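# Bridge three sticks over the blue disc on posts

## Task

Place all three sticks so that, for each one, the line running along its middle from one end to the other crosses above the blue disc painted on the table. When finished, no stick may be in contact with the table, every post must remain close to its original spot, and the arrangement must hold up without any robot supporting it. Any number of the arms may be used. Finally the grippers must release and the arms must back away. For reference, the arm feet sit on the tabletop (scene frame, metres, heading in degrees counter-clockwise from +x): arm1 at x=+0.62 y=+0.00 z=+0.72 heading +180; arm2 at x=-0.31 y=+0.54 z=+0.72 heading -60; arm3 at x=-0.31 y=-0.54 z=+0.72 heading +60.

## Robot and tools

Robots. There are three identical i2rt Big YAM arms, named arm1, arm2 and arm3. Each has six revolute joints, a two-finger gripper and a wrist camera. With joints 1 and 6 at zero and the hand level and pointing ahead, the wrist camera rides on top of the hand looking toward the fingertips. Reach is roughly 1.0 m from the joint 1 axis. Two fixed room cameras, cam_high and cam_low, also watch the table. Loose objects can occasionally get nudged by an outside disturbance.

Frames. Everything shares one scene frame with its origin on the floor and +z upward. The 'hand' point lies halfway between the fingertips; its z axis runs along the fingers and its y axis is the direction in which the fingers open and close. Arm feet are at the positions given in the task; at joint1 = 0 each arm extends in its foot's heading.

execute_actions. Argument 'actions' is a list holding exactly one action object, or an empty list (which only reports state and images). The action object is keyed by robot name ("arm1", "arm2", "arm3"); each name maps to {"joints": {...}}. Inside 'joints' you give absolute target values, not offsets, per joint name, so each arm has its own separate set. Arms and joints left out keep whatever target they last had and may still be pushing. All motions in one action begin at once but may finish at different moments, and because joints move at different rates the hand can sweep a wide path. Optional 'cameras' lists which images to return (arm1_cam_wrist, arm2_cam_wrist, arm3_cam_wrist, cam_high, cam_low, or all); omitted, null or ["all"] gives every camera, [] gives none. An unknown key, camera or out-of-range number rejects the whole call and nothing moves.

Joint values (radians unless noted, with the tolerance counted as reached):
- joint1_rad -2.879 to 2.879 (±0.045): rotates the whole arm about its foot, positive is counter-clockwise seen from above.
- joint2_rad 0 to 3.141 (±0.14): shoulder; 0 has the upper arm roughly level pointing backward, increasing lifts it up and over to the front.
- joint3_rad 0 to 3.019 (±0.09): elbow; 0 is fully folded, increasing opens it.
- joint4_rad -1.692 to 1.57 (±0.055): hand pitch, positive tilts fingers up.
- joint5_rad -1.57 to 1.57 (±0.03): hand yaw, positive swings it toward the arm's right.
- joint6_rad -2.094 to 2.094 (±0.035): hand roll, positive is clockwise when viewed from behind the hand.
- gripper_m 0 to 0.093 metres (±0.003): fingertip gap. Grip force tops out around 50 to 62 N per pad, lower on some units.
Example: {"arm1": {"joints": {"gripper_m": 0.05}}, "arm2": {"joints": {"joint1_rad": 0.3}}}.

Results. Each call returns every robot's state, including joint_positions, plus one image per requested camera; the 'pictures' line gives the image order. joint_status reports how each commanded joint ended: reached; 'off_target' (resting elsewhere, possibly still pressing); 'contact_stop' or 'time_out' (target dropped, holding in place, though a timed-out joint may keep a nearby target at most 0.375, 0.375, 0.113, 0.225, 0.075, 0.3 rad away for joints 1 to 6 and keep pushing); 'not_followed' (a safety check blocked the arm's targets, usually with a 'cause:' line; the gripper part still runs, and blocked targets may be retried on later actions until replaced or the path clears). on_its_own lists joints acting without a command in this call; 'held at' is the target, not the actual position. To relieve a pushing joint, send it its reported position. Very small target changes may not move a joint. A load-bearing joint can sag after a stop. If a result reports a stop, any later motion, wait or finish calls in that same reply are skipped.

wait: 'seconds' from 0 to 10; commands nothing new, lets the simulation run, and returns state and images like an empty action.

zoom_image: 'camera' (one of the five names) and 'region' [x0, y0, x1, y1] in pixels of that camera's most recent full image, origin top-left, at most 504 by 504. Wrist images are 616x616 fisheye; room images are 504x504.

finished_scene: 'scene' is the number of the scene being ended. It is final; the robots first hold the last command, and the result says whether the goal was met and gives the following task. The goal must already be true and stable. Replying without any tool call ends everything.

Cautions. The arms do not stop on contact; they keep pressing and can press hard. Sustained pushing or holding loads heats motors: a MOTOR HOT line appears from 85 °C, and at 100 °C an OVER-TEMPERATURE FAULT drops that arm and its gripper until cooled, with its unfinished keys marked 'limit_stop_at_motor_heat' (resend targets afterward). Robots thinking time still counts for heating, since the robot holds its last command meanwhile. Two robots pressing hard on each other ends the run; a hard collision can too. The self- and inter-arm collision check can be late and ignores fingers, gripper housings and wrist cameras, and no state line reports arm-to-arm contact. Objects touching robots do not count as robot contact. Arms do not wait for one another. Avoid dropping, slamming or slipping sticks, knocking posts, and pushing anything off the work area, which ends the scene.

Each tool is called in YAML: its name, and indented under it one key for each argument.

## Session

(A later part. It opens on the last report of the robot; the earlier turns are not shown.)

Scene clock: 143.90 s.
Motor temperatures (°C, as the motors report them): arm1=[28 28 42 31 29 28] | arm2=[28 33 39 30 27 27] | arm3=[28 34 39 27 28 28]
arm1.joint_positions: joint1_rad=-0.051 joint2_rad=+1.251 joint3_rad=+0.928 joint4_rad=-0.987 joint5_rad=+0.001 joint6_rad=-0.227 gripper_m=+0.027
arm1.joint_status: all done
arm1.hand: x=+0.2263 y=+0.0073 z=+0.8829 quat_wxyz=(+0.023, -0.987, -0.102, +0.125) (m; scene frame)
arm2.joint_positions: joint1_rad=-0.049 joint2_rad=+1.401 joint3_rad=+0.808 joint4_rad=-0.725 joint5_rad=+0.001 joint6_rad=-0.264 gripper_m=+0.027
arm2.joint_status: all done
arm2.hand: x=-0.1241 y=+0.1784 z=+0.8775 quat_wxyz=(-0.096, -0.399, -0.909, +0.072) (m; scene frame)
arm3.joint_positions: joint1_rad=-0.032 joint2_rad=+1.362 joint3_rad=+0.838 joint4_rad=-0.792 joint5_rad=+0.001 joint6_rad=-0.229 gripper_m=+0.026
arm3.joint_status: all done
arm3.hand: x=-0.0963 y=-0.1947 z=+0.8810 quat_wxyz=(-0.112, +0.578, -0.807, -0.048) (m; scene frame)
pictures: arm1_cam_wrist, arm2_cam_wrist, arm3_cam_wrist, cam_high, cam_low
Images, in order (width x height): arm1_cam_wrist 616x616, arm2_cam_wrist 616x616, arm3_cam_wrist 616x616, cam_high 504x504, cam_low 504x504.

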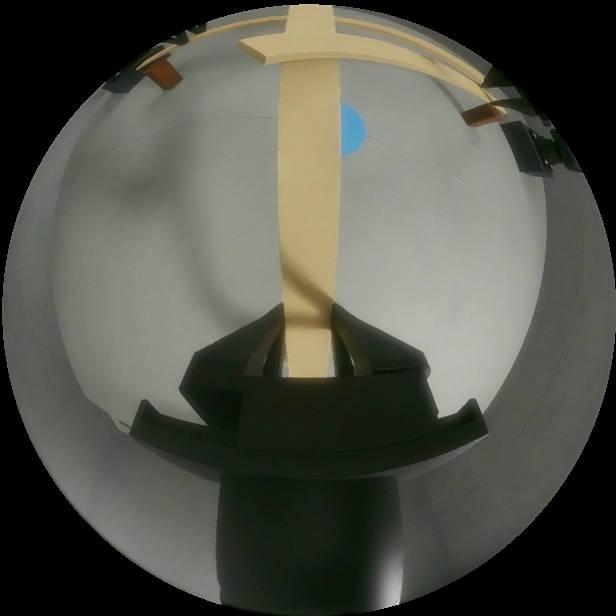

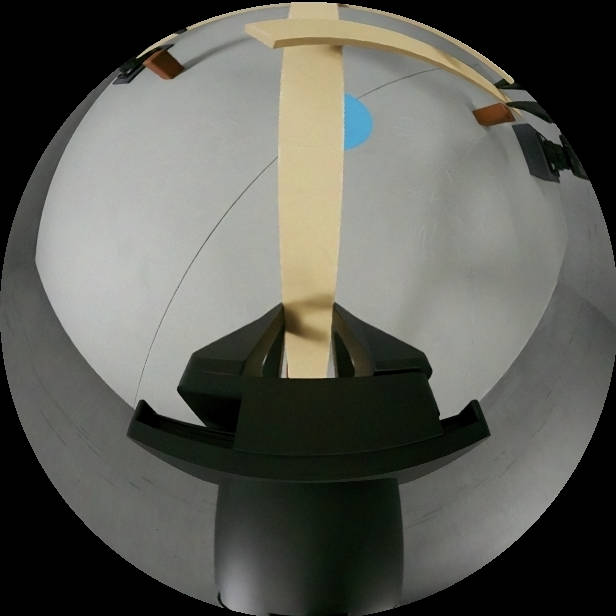

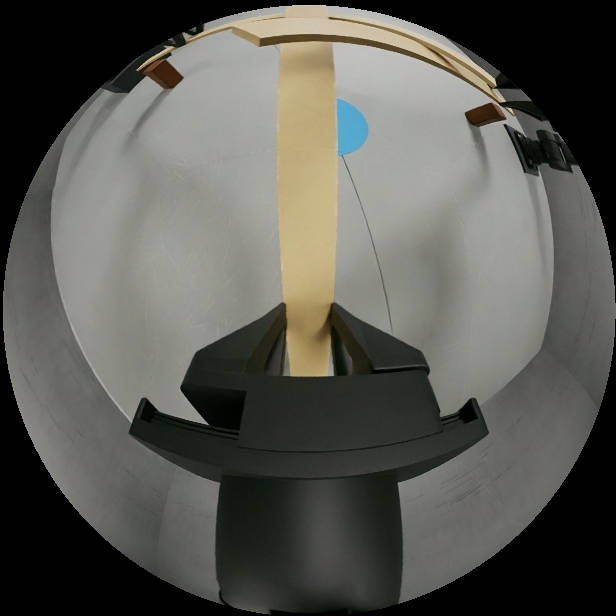

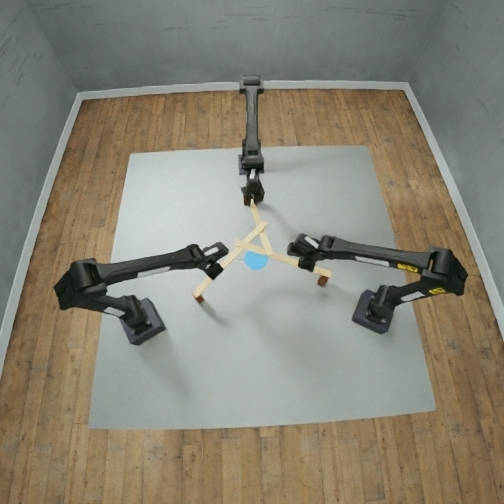

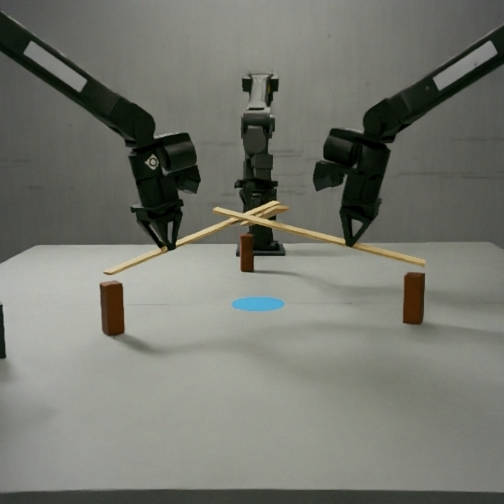

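execute_actions:
  actions:
    - {"arm1": {"joints": {"joint2_rad": 1.33, "joint3_rad": 0.888, "joint4_rad": -0.933}}, "arm2": {"joints": {"joint2_rad": 1.481, "joint4_rad": -0.748}}, "arm3": {"joints": {"joint2_rad": 1.44}}}

Scene clock: 170.40 s.
Motor temperatures (°C, as the motors report them): arm1=[28 28 40 31 29 28] | arm2=[28 33 38 30 27 27] | arm3=[28 34 39 27 28 28]
arm1.joint_positions: joint1_rad=-0.051 joint2_rad=+1.335 joint3_rad=+0.896 joint4_rad=-0.950 joint5_rad=+0.000 joint6_rad=-0.227 gripper_m=+0.027
arm1.joint_status: all done
arm1.hand: x=+0.2299 y=+0.0075 z=+0.8408 quat_wxyz=(+0.018, -0.991, -0.103, +0.086) (m; scene frame)
arm2.joint_positions: joint1_rad=-0.049 joint2_rad=+1.486 joint3_rad=+0.808 joint4_rad=-0.742 joint5_rad=+0.001 joint6_rad=-0.264 gripper_m=+0.027
arm2.joint_status: all done
arm2.hand: x=-0.1291 y=+0.1888 z=+0.8448 quat_wxyz=(-0.057, -0.401, -0.914, +0.040) (m; scene frame)
arm3.joint_positions: joint1_rad=-0.032 joint2_rad=+1.455 joint3_rad=+0.836 joint4_rad=-0.793 joint5_rad=+0.001 joint6_rad=-0.229 gripper_m=+0.026
arm3.joint_status: all done
arm3.hand: x=-0.1002 y=-0.2009 z=+0.8452 quat_wxyz=(-0.068, +0.581, -0.811, -0.029) (m; scene frame)
pictures: arm1_cam_wrist, arm2_cam_wrist, arm3_cam_wrist, cam_high, cam_low
Images, in order (width x height): arm1_cam_wrist 616x616, arm2_cam_wrist 616x616, arm3_cam_wrist 616x616, cam_high 504x504, cam_low 504x504.

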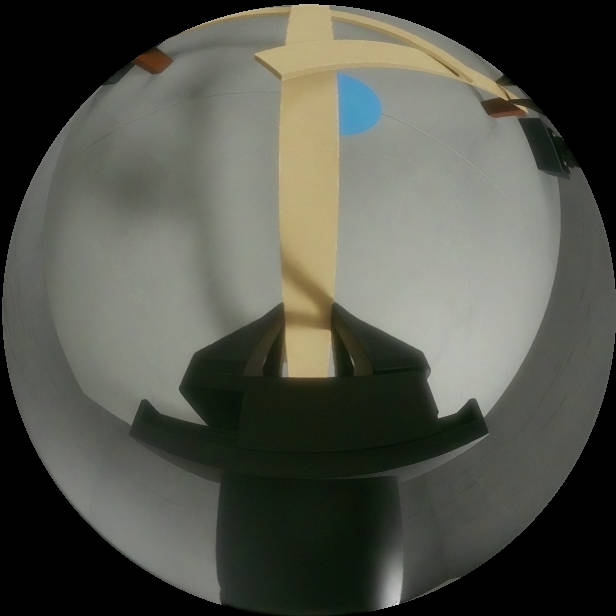

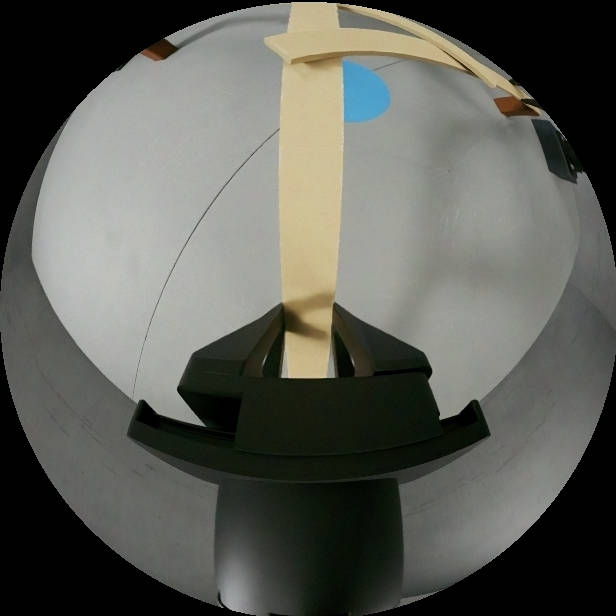

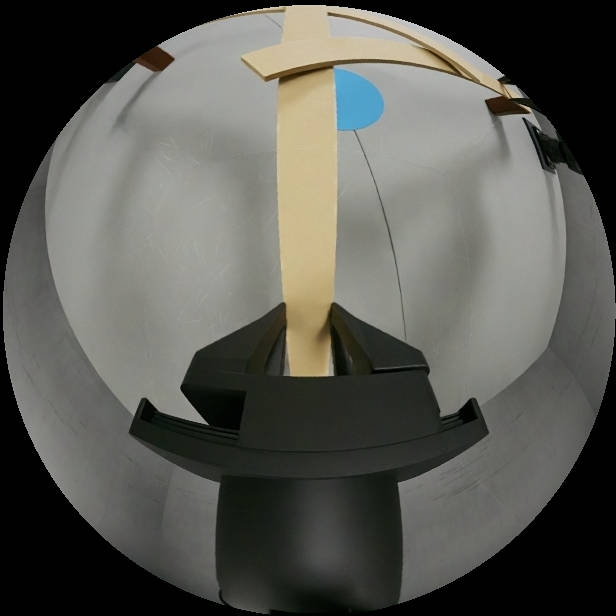

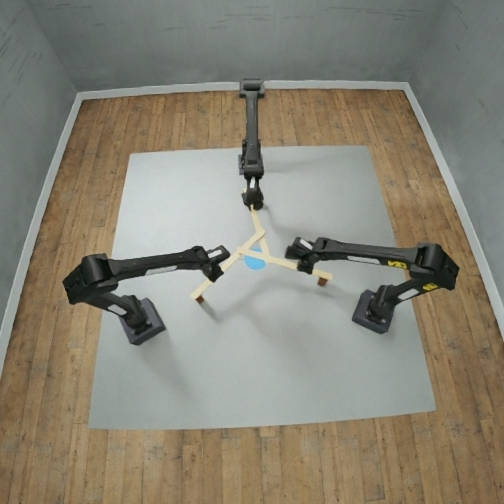

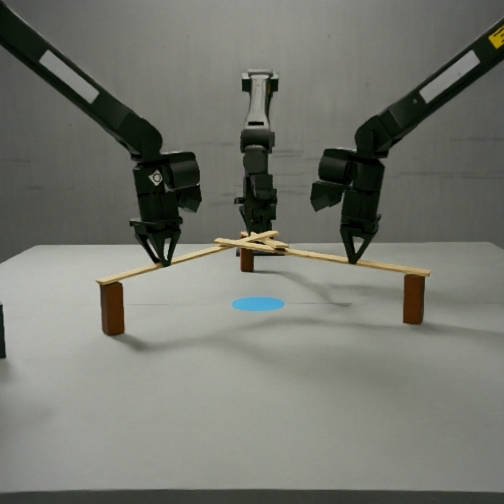

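zoom_image:
  camera: "cam_low"
  region: [80, 240, 200, 320]

zoom_image:
  camera: "cam_low"
  region: [330, 230, 450, 310]

zoom_image:
  camera: "cam_low"
  region: [200, 200, 310, 280]

zoom_image:
  camera: "arm3_cam_wrist"
  region: [430, 40, 560, 140]

zoom_image:
  camera: "cam_high"
  region: [180, 170, 340, 320]

Region (80, 240, 200, 320) of cam_low's 504x504 image, scaled by 4.200, with more detail than that image has.

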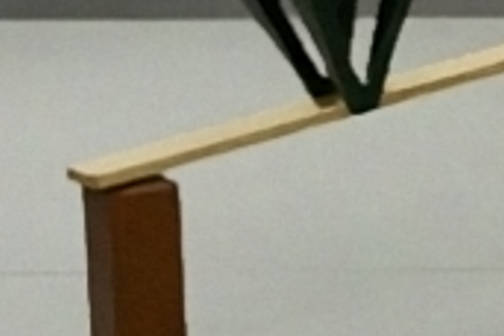

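Region (330, 230, 450, 310) of cam_low's 504x504 image, scaled by 4.200, with more detail than that image has.

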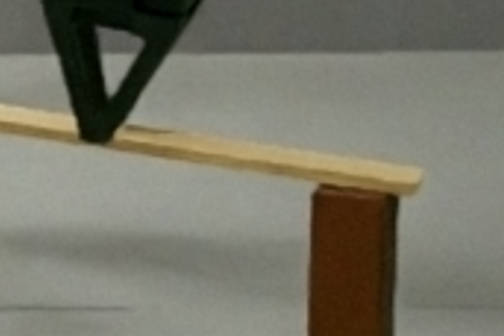

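Region (200, 200, 310, 280) of cam_low's 504x504 image, scaled by 4.582, with more detail than that image has; it fills the top 367 rows of this view, and the rest is white.

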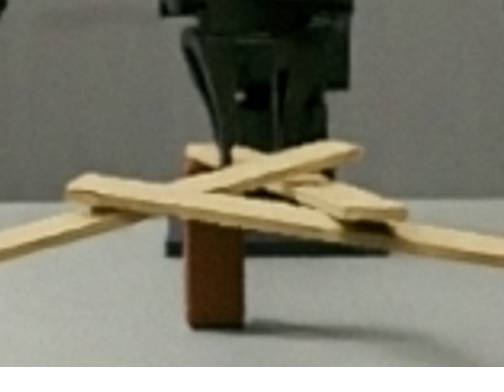

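Region (430, 40, 560, 140) of arm3_cam_wrist's 616x616 image, scaled by 3.877, with more detail than that image has; it fills the top 388 rows of this view, and the rest is white.

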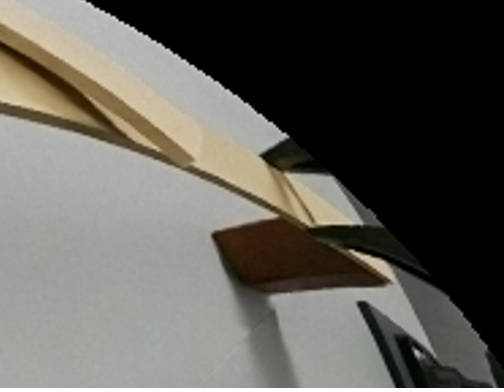

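Region (180, 170, 340, 320) of cam_high's 504x504 image, scaled by 3.150, with more detail than that image has; it fills the top 472 rows of this view, and the rest is white.

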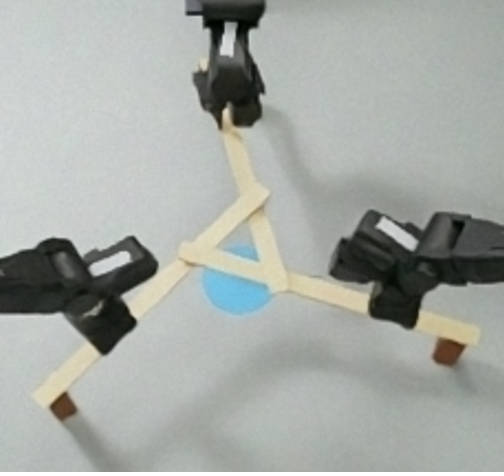

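zoom_image:
  camera: "cam_low"
  region: [90, 265, 140, 300]

zoom_image:
  camera: "arm1_cam_wrist"
  region: [440, 50, 550, 140]

zoom_image:
  camera: "arm1_cam_wrist"
  region: [230, 0, 400, 140]

Region (90, 265, 140, 300) of cam_low's 504x504 image, scaled by 10.080, with more detail than that image has; it fills the top 353 rows of this view, and the rest is white.

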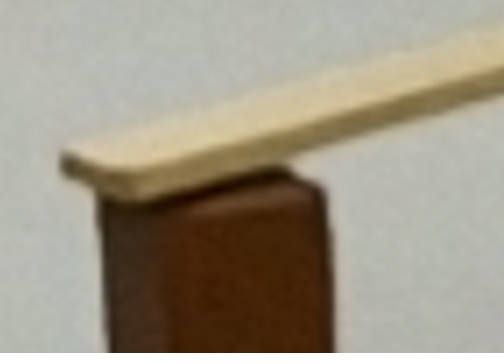

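Region (440, 50, 550, 140) of arm1_cam_wrist's 616x616 image, scaled by 4.582, with more detail than that image has; it fills the top 412 rows of this view, and the rest is white.

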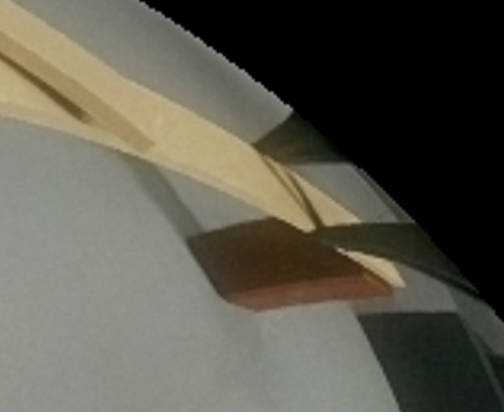

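Region (230, 0, 400, 140) of arm1_cam_wrist's 616x616 image, scaled by 2.965, with more detail than that image has; it fills the top 415 rows of this view, and the rest is white.

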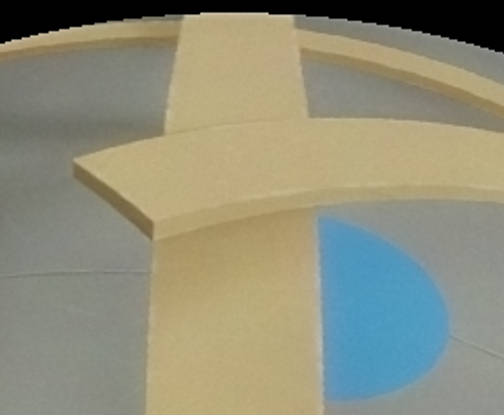

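execute_actions:
  actions:
    - {"arm2": {"joints": {"joint2_rad": 1.497}}}
  cameras: ["cam_low", "arm2_cam_wrist", "arm1_cam_wrist"]

Scene clock: 179.40 s.
Motor temperatures (°C, as the motors report them): arm1=[28 28 40 31 29 28] | arm2=[28 33 38 30 27 27] | arm3=[28 34 39 27 28 28]
arm1.joint_positions: joint1_rad=-0.051 joint2_rad=+1.335 joint3_rad=+0.896 joint4_rad=-0.950 joint5_rad=+0.000 joint6_rad=-0.227 gripper_m=+0.027
arm1.joint_status: not commanded
arm1.hand: x=+0.2299 y=+0.0075 z=+0.8408 quat_wxyz=(+0.018, -0.991, -0.103, +0.086) (m; scene frame)
arm2.joint_positions: joint1_rad=-0.049 joint2_rad=+1.487 joint3_rad=+0.808 joint4_rad=-0.742 joint5_rad=+0.001 joint6_rad=-0.264 gripper_m=+0.027
arm2.joint_status: all done
arm2.hand: x=-0.1292 y=+0.1889 z=+0.8444 quat_wxyz=(-0.056, -0.401, -0.914, +0.040) (m; scene frame)
arm3.joint_positions: joint1_rad=-0.032 joint2_rad=+1.455 joint3_rad=+0.836 joint4_rad=-0.793 joint5_rad=+0.001 joint6_rad=-0.229 gripper_m=+0.026
arm3.joint_status: not commanded
arm3.hand: x=-0.1002 y=-0.2009 z=+0.8452 quat_wxyz=(-0.068, +0.581, -0.811, -0.029) (m; scene frame)
pictures: arm1_cam_wrist, arm2_cam_wrist, cam_low
Images, in order (width x height): arm1_cam_wrist 616x616, arm2_cam_wrist 616x616, cam_low 504x504.

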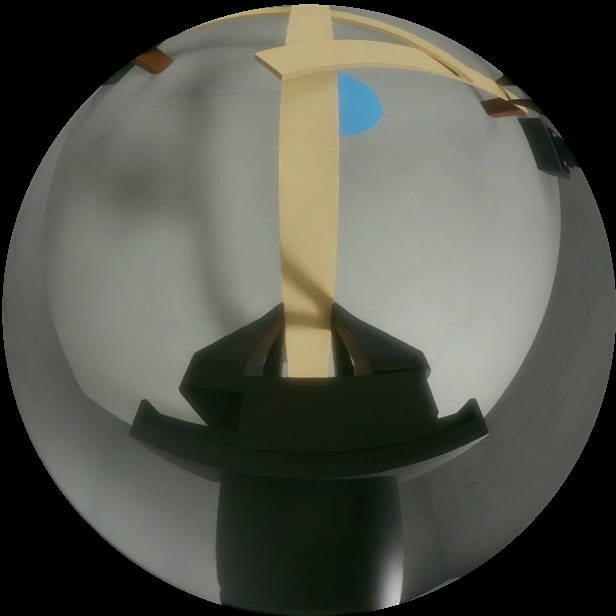

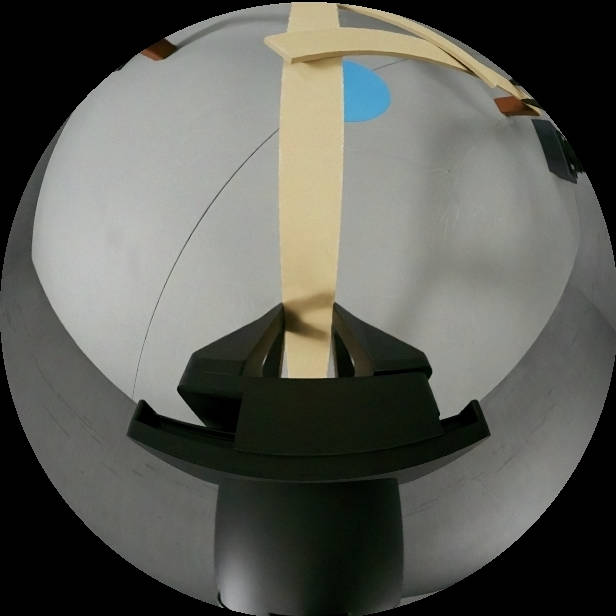

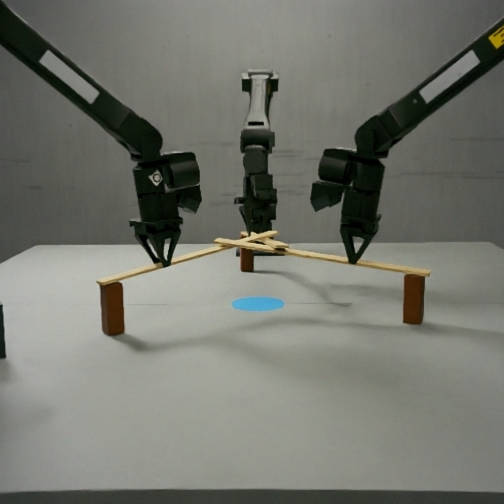

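execute_actions:
  actions:
    - {"arm1": {"joints": {"gripper_m": 0.05}}, "arm2": {"joints": {"gripper_m": 0.05, "joint2_rad": 1.487}}, "arm3": {"joints": {"gripper_m": 0.05}}}

Scene clock: 180.70 s.
Motor temperatures (°C, as the motors report them): arm1=[28 28 40 31 29 28] | arm2=[28 33 38 30 27 27] | arm3=[28 34 39 27 28 28]
arm1.joint_positions: joint1_rad=-0.051 joint2_rad=+1.335 joint3_rad=+0.896 joint4_rad=-0.949 joint5_rad=+0.000 joint6_rad=-0.227 gripper_m=+0.050
arm1.joint_status: all done
arm1.hand: x=+0.2297 y=+0.0075 z=+0.8408 quat_wxyz=(+0.018, -0.991, -0.103, +0.087) (m; scene frame)
arm2.joint_positions: joint1_rad=-0.049 joint2_rad=+1.487 joint3_rad=+0.808 joint4_rad=-0.742 joint5_rad=+0.001 joint6_rad=-0.264 gripper_m=+0.050
arm2.joint_status: all done
arm2.hand: x=-0.1292 y=+0.1889 z=+0.8444 quat_wxyz=(-0.056, -0.401, -0.914, +0.040) (m; scene frame)
arm3.joint_positions: joint1_rad=-0.032 joint2_rad=+1.455 joint3_rad=+0.836 joint4_rad=-0.793 joint5_rad=+0.001 joint6_rad=-0.229 gripper_m=+0.050
arm3.joint_status: all done
arm3.hand: x=-0.1002 y=-0.2008 z=+0.8453 quat_wxyz=(-0.068, +0.581, -0.811, -0.029) (m; scene frame)
pictures: arm1_cam_wrist, arm2_cam_wrist, arm3_cam_wrist, cam_high, cam_low
Images, in order (width x height): arm1_cam_wrist 616x616, arm2_cam_wrist 616x616, arm3_cam_wrist 616x616, cam_high 504x504, cam_low 504x504.

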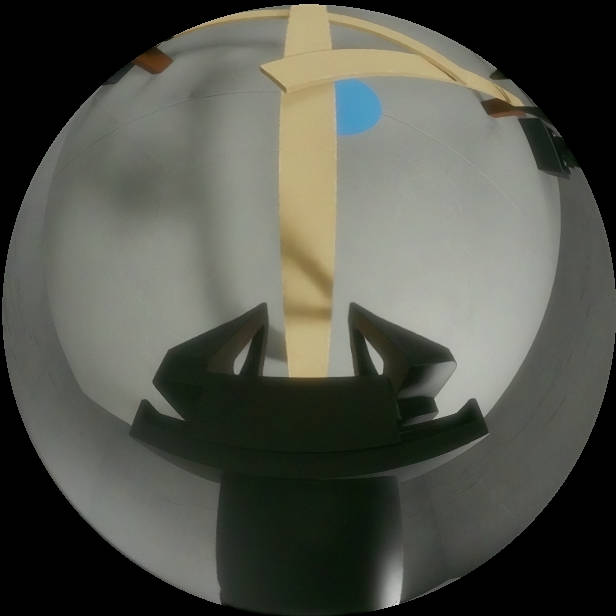

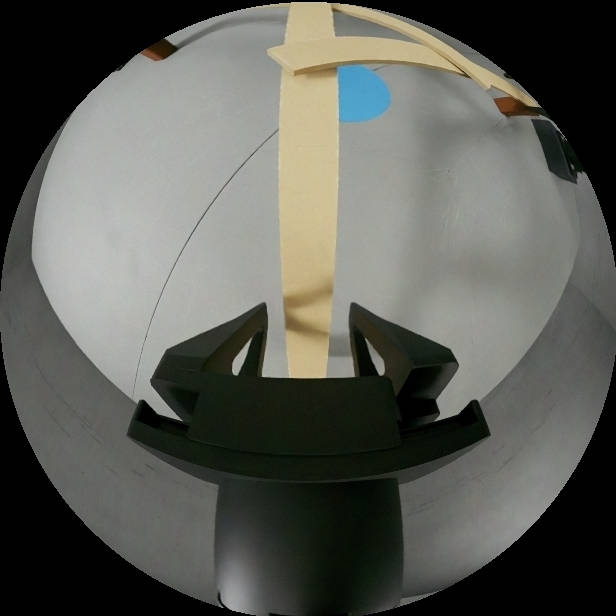

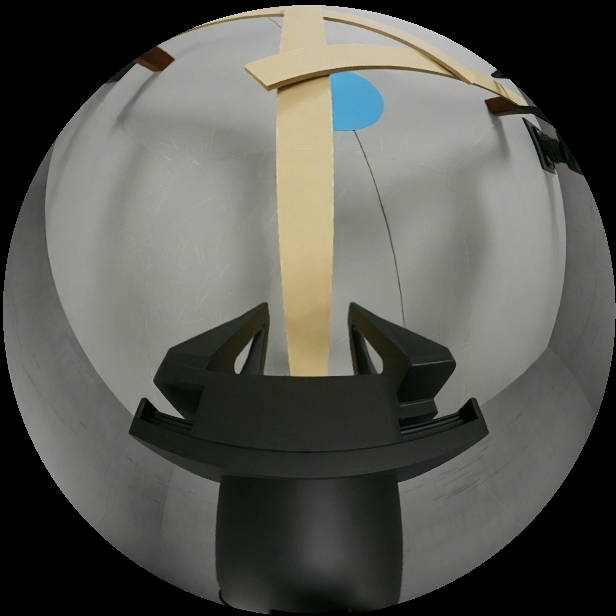

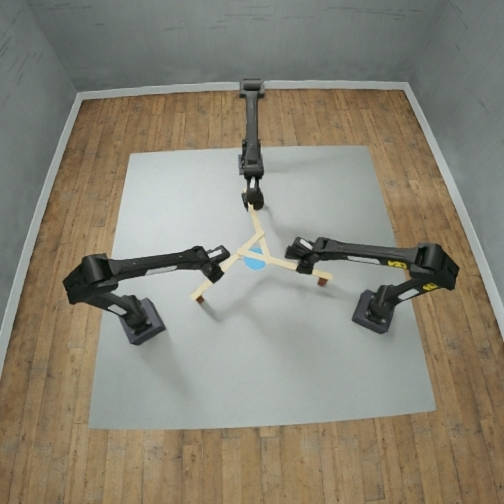

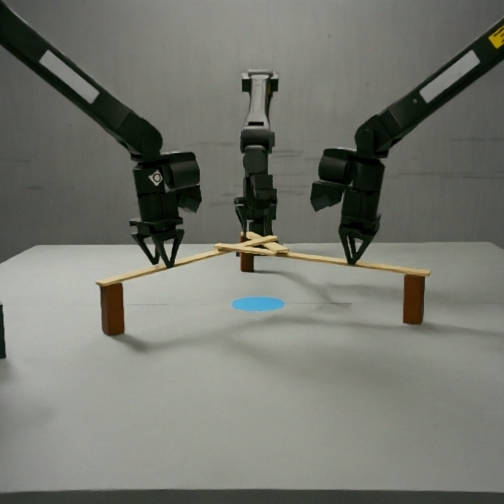

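execute_actions:
  actions:
    - {"arm1": {"joints": {"joint2_rad": 0.8}}, "arm2": {"joints": {"joint2_rad": 0.95}}, "arm3": {"joints": {"joint2_rad": 0.93}}}

Scene clock: 182.87 s.
Motor temperatures (°C, as the motors report them): arm1=[28 28 40 31 29 28] | arm2=[28 33 38 30 27 27] | arm3=[28 34 39 27 28 28]
arm1.joint_positions: joint1_rad=-0.051 joint2_rad=+0.796 joint3_rad=+0.892 joint4_rad=-0.948 joint5_rad=+0.000 joint6_rad=-0.227 gripper_m=+0.050
arm1.joint_status: all done
arm1.hand: x=+0.2707 y=+0.0039 z=+1.0306 quat_wxyz=(+0.050, -0.932, -0.098, +0.345) (m; scene frame)
arm2.joint_positions: joint1_rad=-0.049 joint2_rad=+0.944 joint3_rad=+0.808 joint4_rad=-0.742 joint5_rad=+0.001 joint6_rad=-0.264 gripper_m=+0.050
arm2.joint_status: all done
arm2.hand: x=-0.1305 y=+0.1871 z=+1.0500 quat_wxyz=(-0.263, -0.380, -0.863, +0.206) (m; scene frame)
arm3.joint_positions: joint1_rad=-0.032 joint2_rad=+0.926 joint3_rad=+0.836 joint4_rad=-0.793 joint5_rad=+0.001 joint6_rad=-0.229 gripper_m=+0.050
arm3.joint_status: all done
arm3.hand: x=-0.1042 y=-0.2083 z=+1.0452 quat_wxyz=(-0.307, +0.549, -0.767, -0.128) (m; scene frame)
pictures: arm1_cam_wrist, arm2_cam_wrist, arm3_cam_wrist, cam_high, cam_low
Images, in order (width x height): arm1_cam_wrist 616x616, arm2_cam_wrist 616x616, arm3_cam_wrist 616x616, cam_high 504x504, cam_low 504x504.

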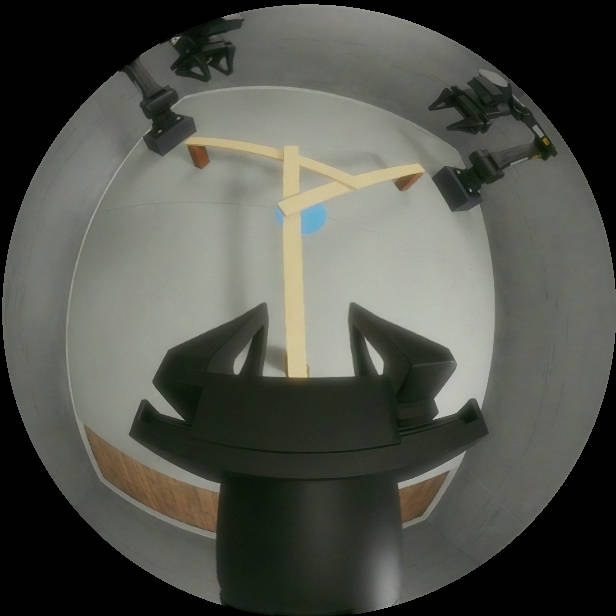

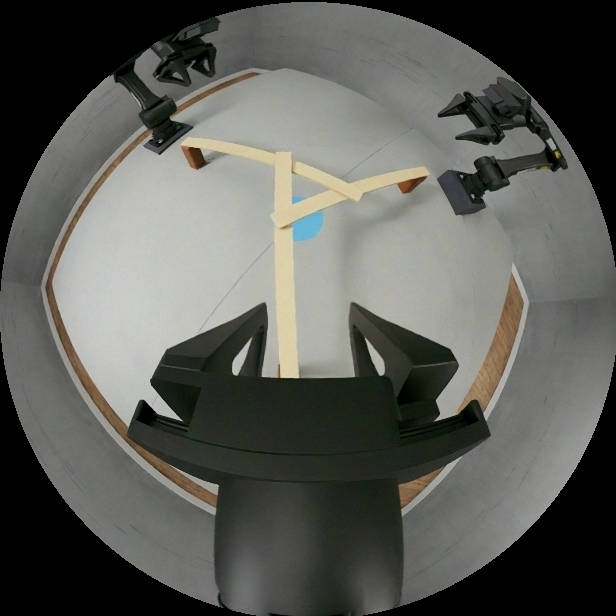

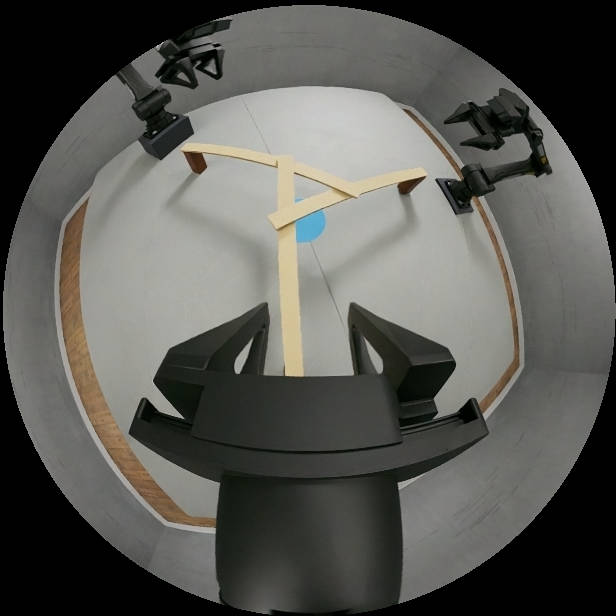

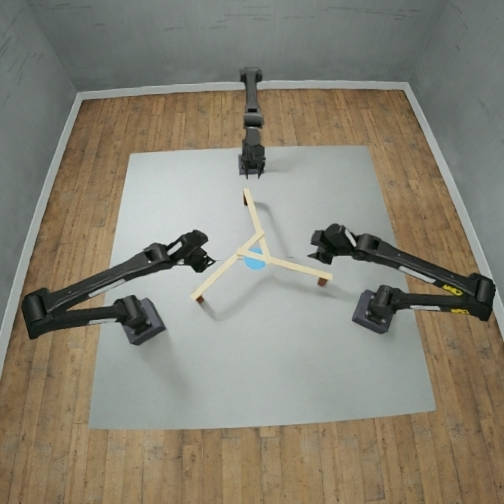

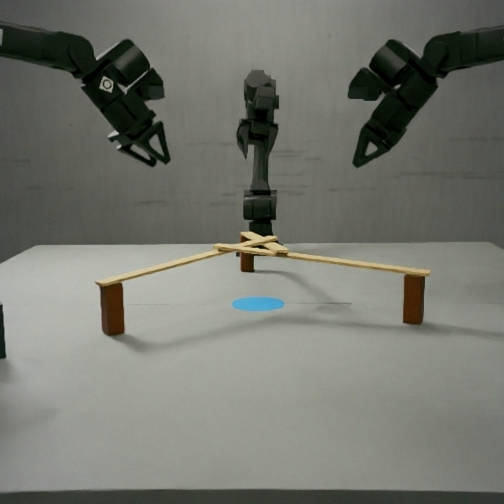

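zoom_image:
  camera: "arm1_cam_wrist"
  region: [250, 140, 370, 260]

zoom_image:
  camera: "arm2_cam_wrist"
  region: [250, 140, 370, 260]

zoom_image:
  camera: "arm3_cam_wrist"
  region: [250, 140, 370, 260]

zoom_image:
  camera: "cam_high"
  region: [180, 170, 340, 320]

Region (250, 140, 370, 260) of arm1_cam_wrist's 616x616 image, scaled by 4.200, with more detail than that image has.

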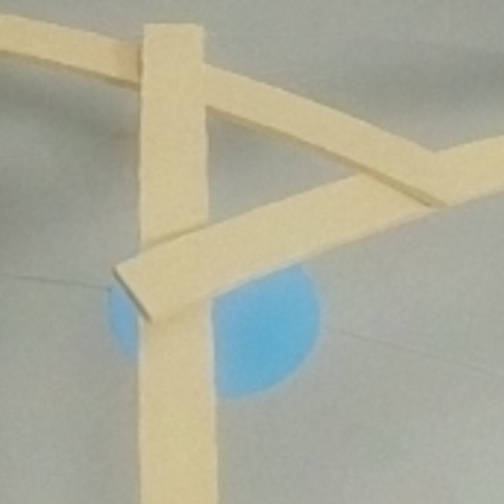

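Region (250, 140, 370, 260) of arm2_cam_wrist's 616x616 image, scaled by 4.200, with more detail than that image has.

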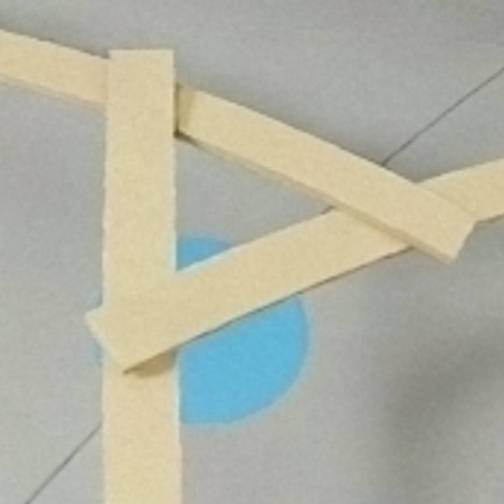

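Region (250, 140, 370, 260) of arm3_cam_wrist's 616x616 image, scaled by 4.200, with more detail than that image has.

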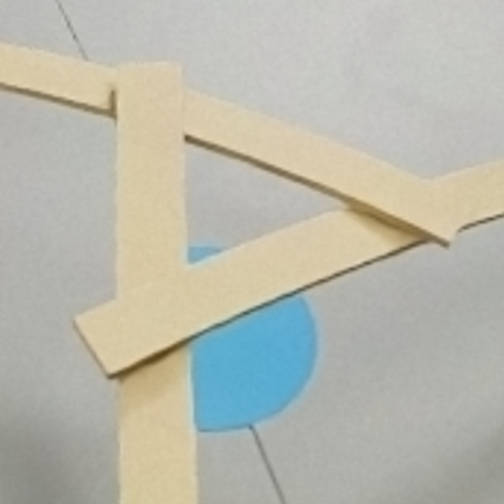

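Region (180, 170, 340, 320) of cam_high's 504x504 image, scaled by 3.150, with more detail than that image has; it fills the top 472 rows of this view, and the rest is white.

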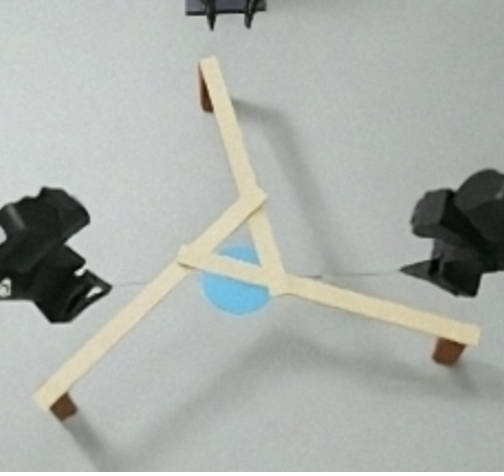

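finished_scene:
  scene: 2

The scene is finished: the task was done.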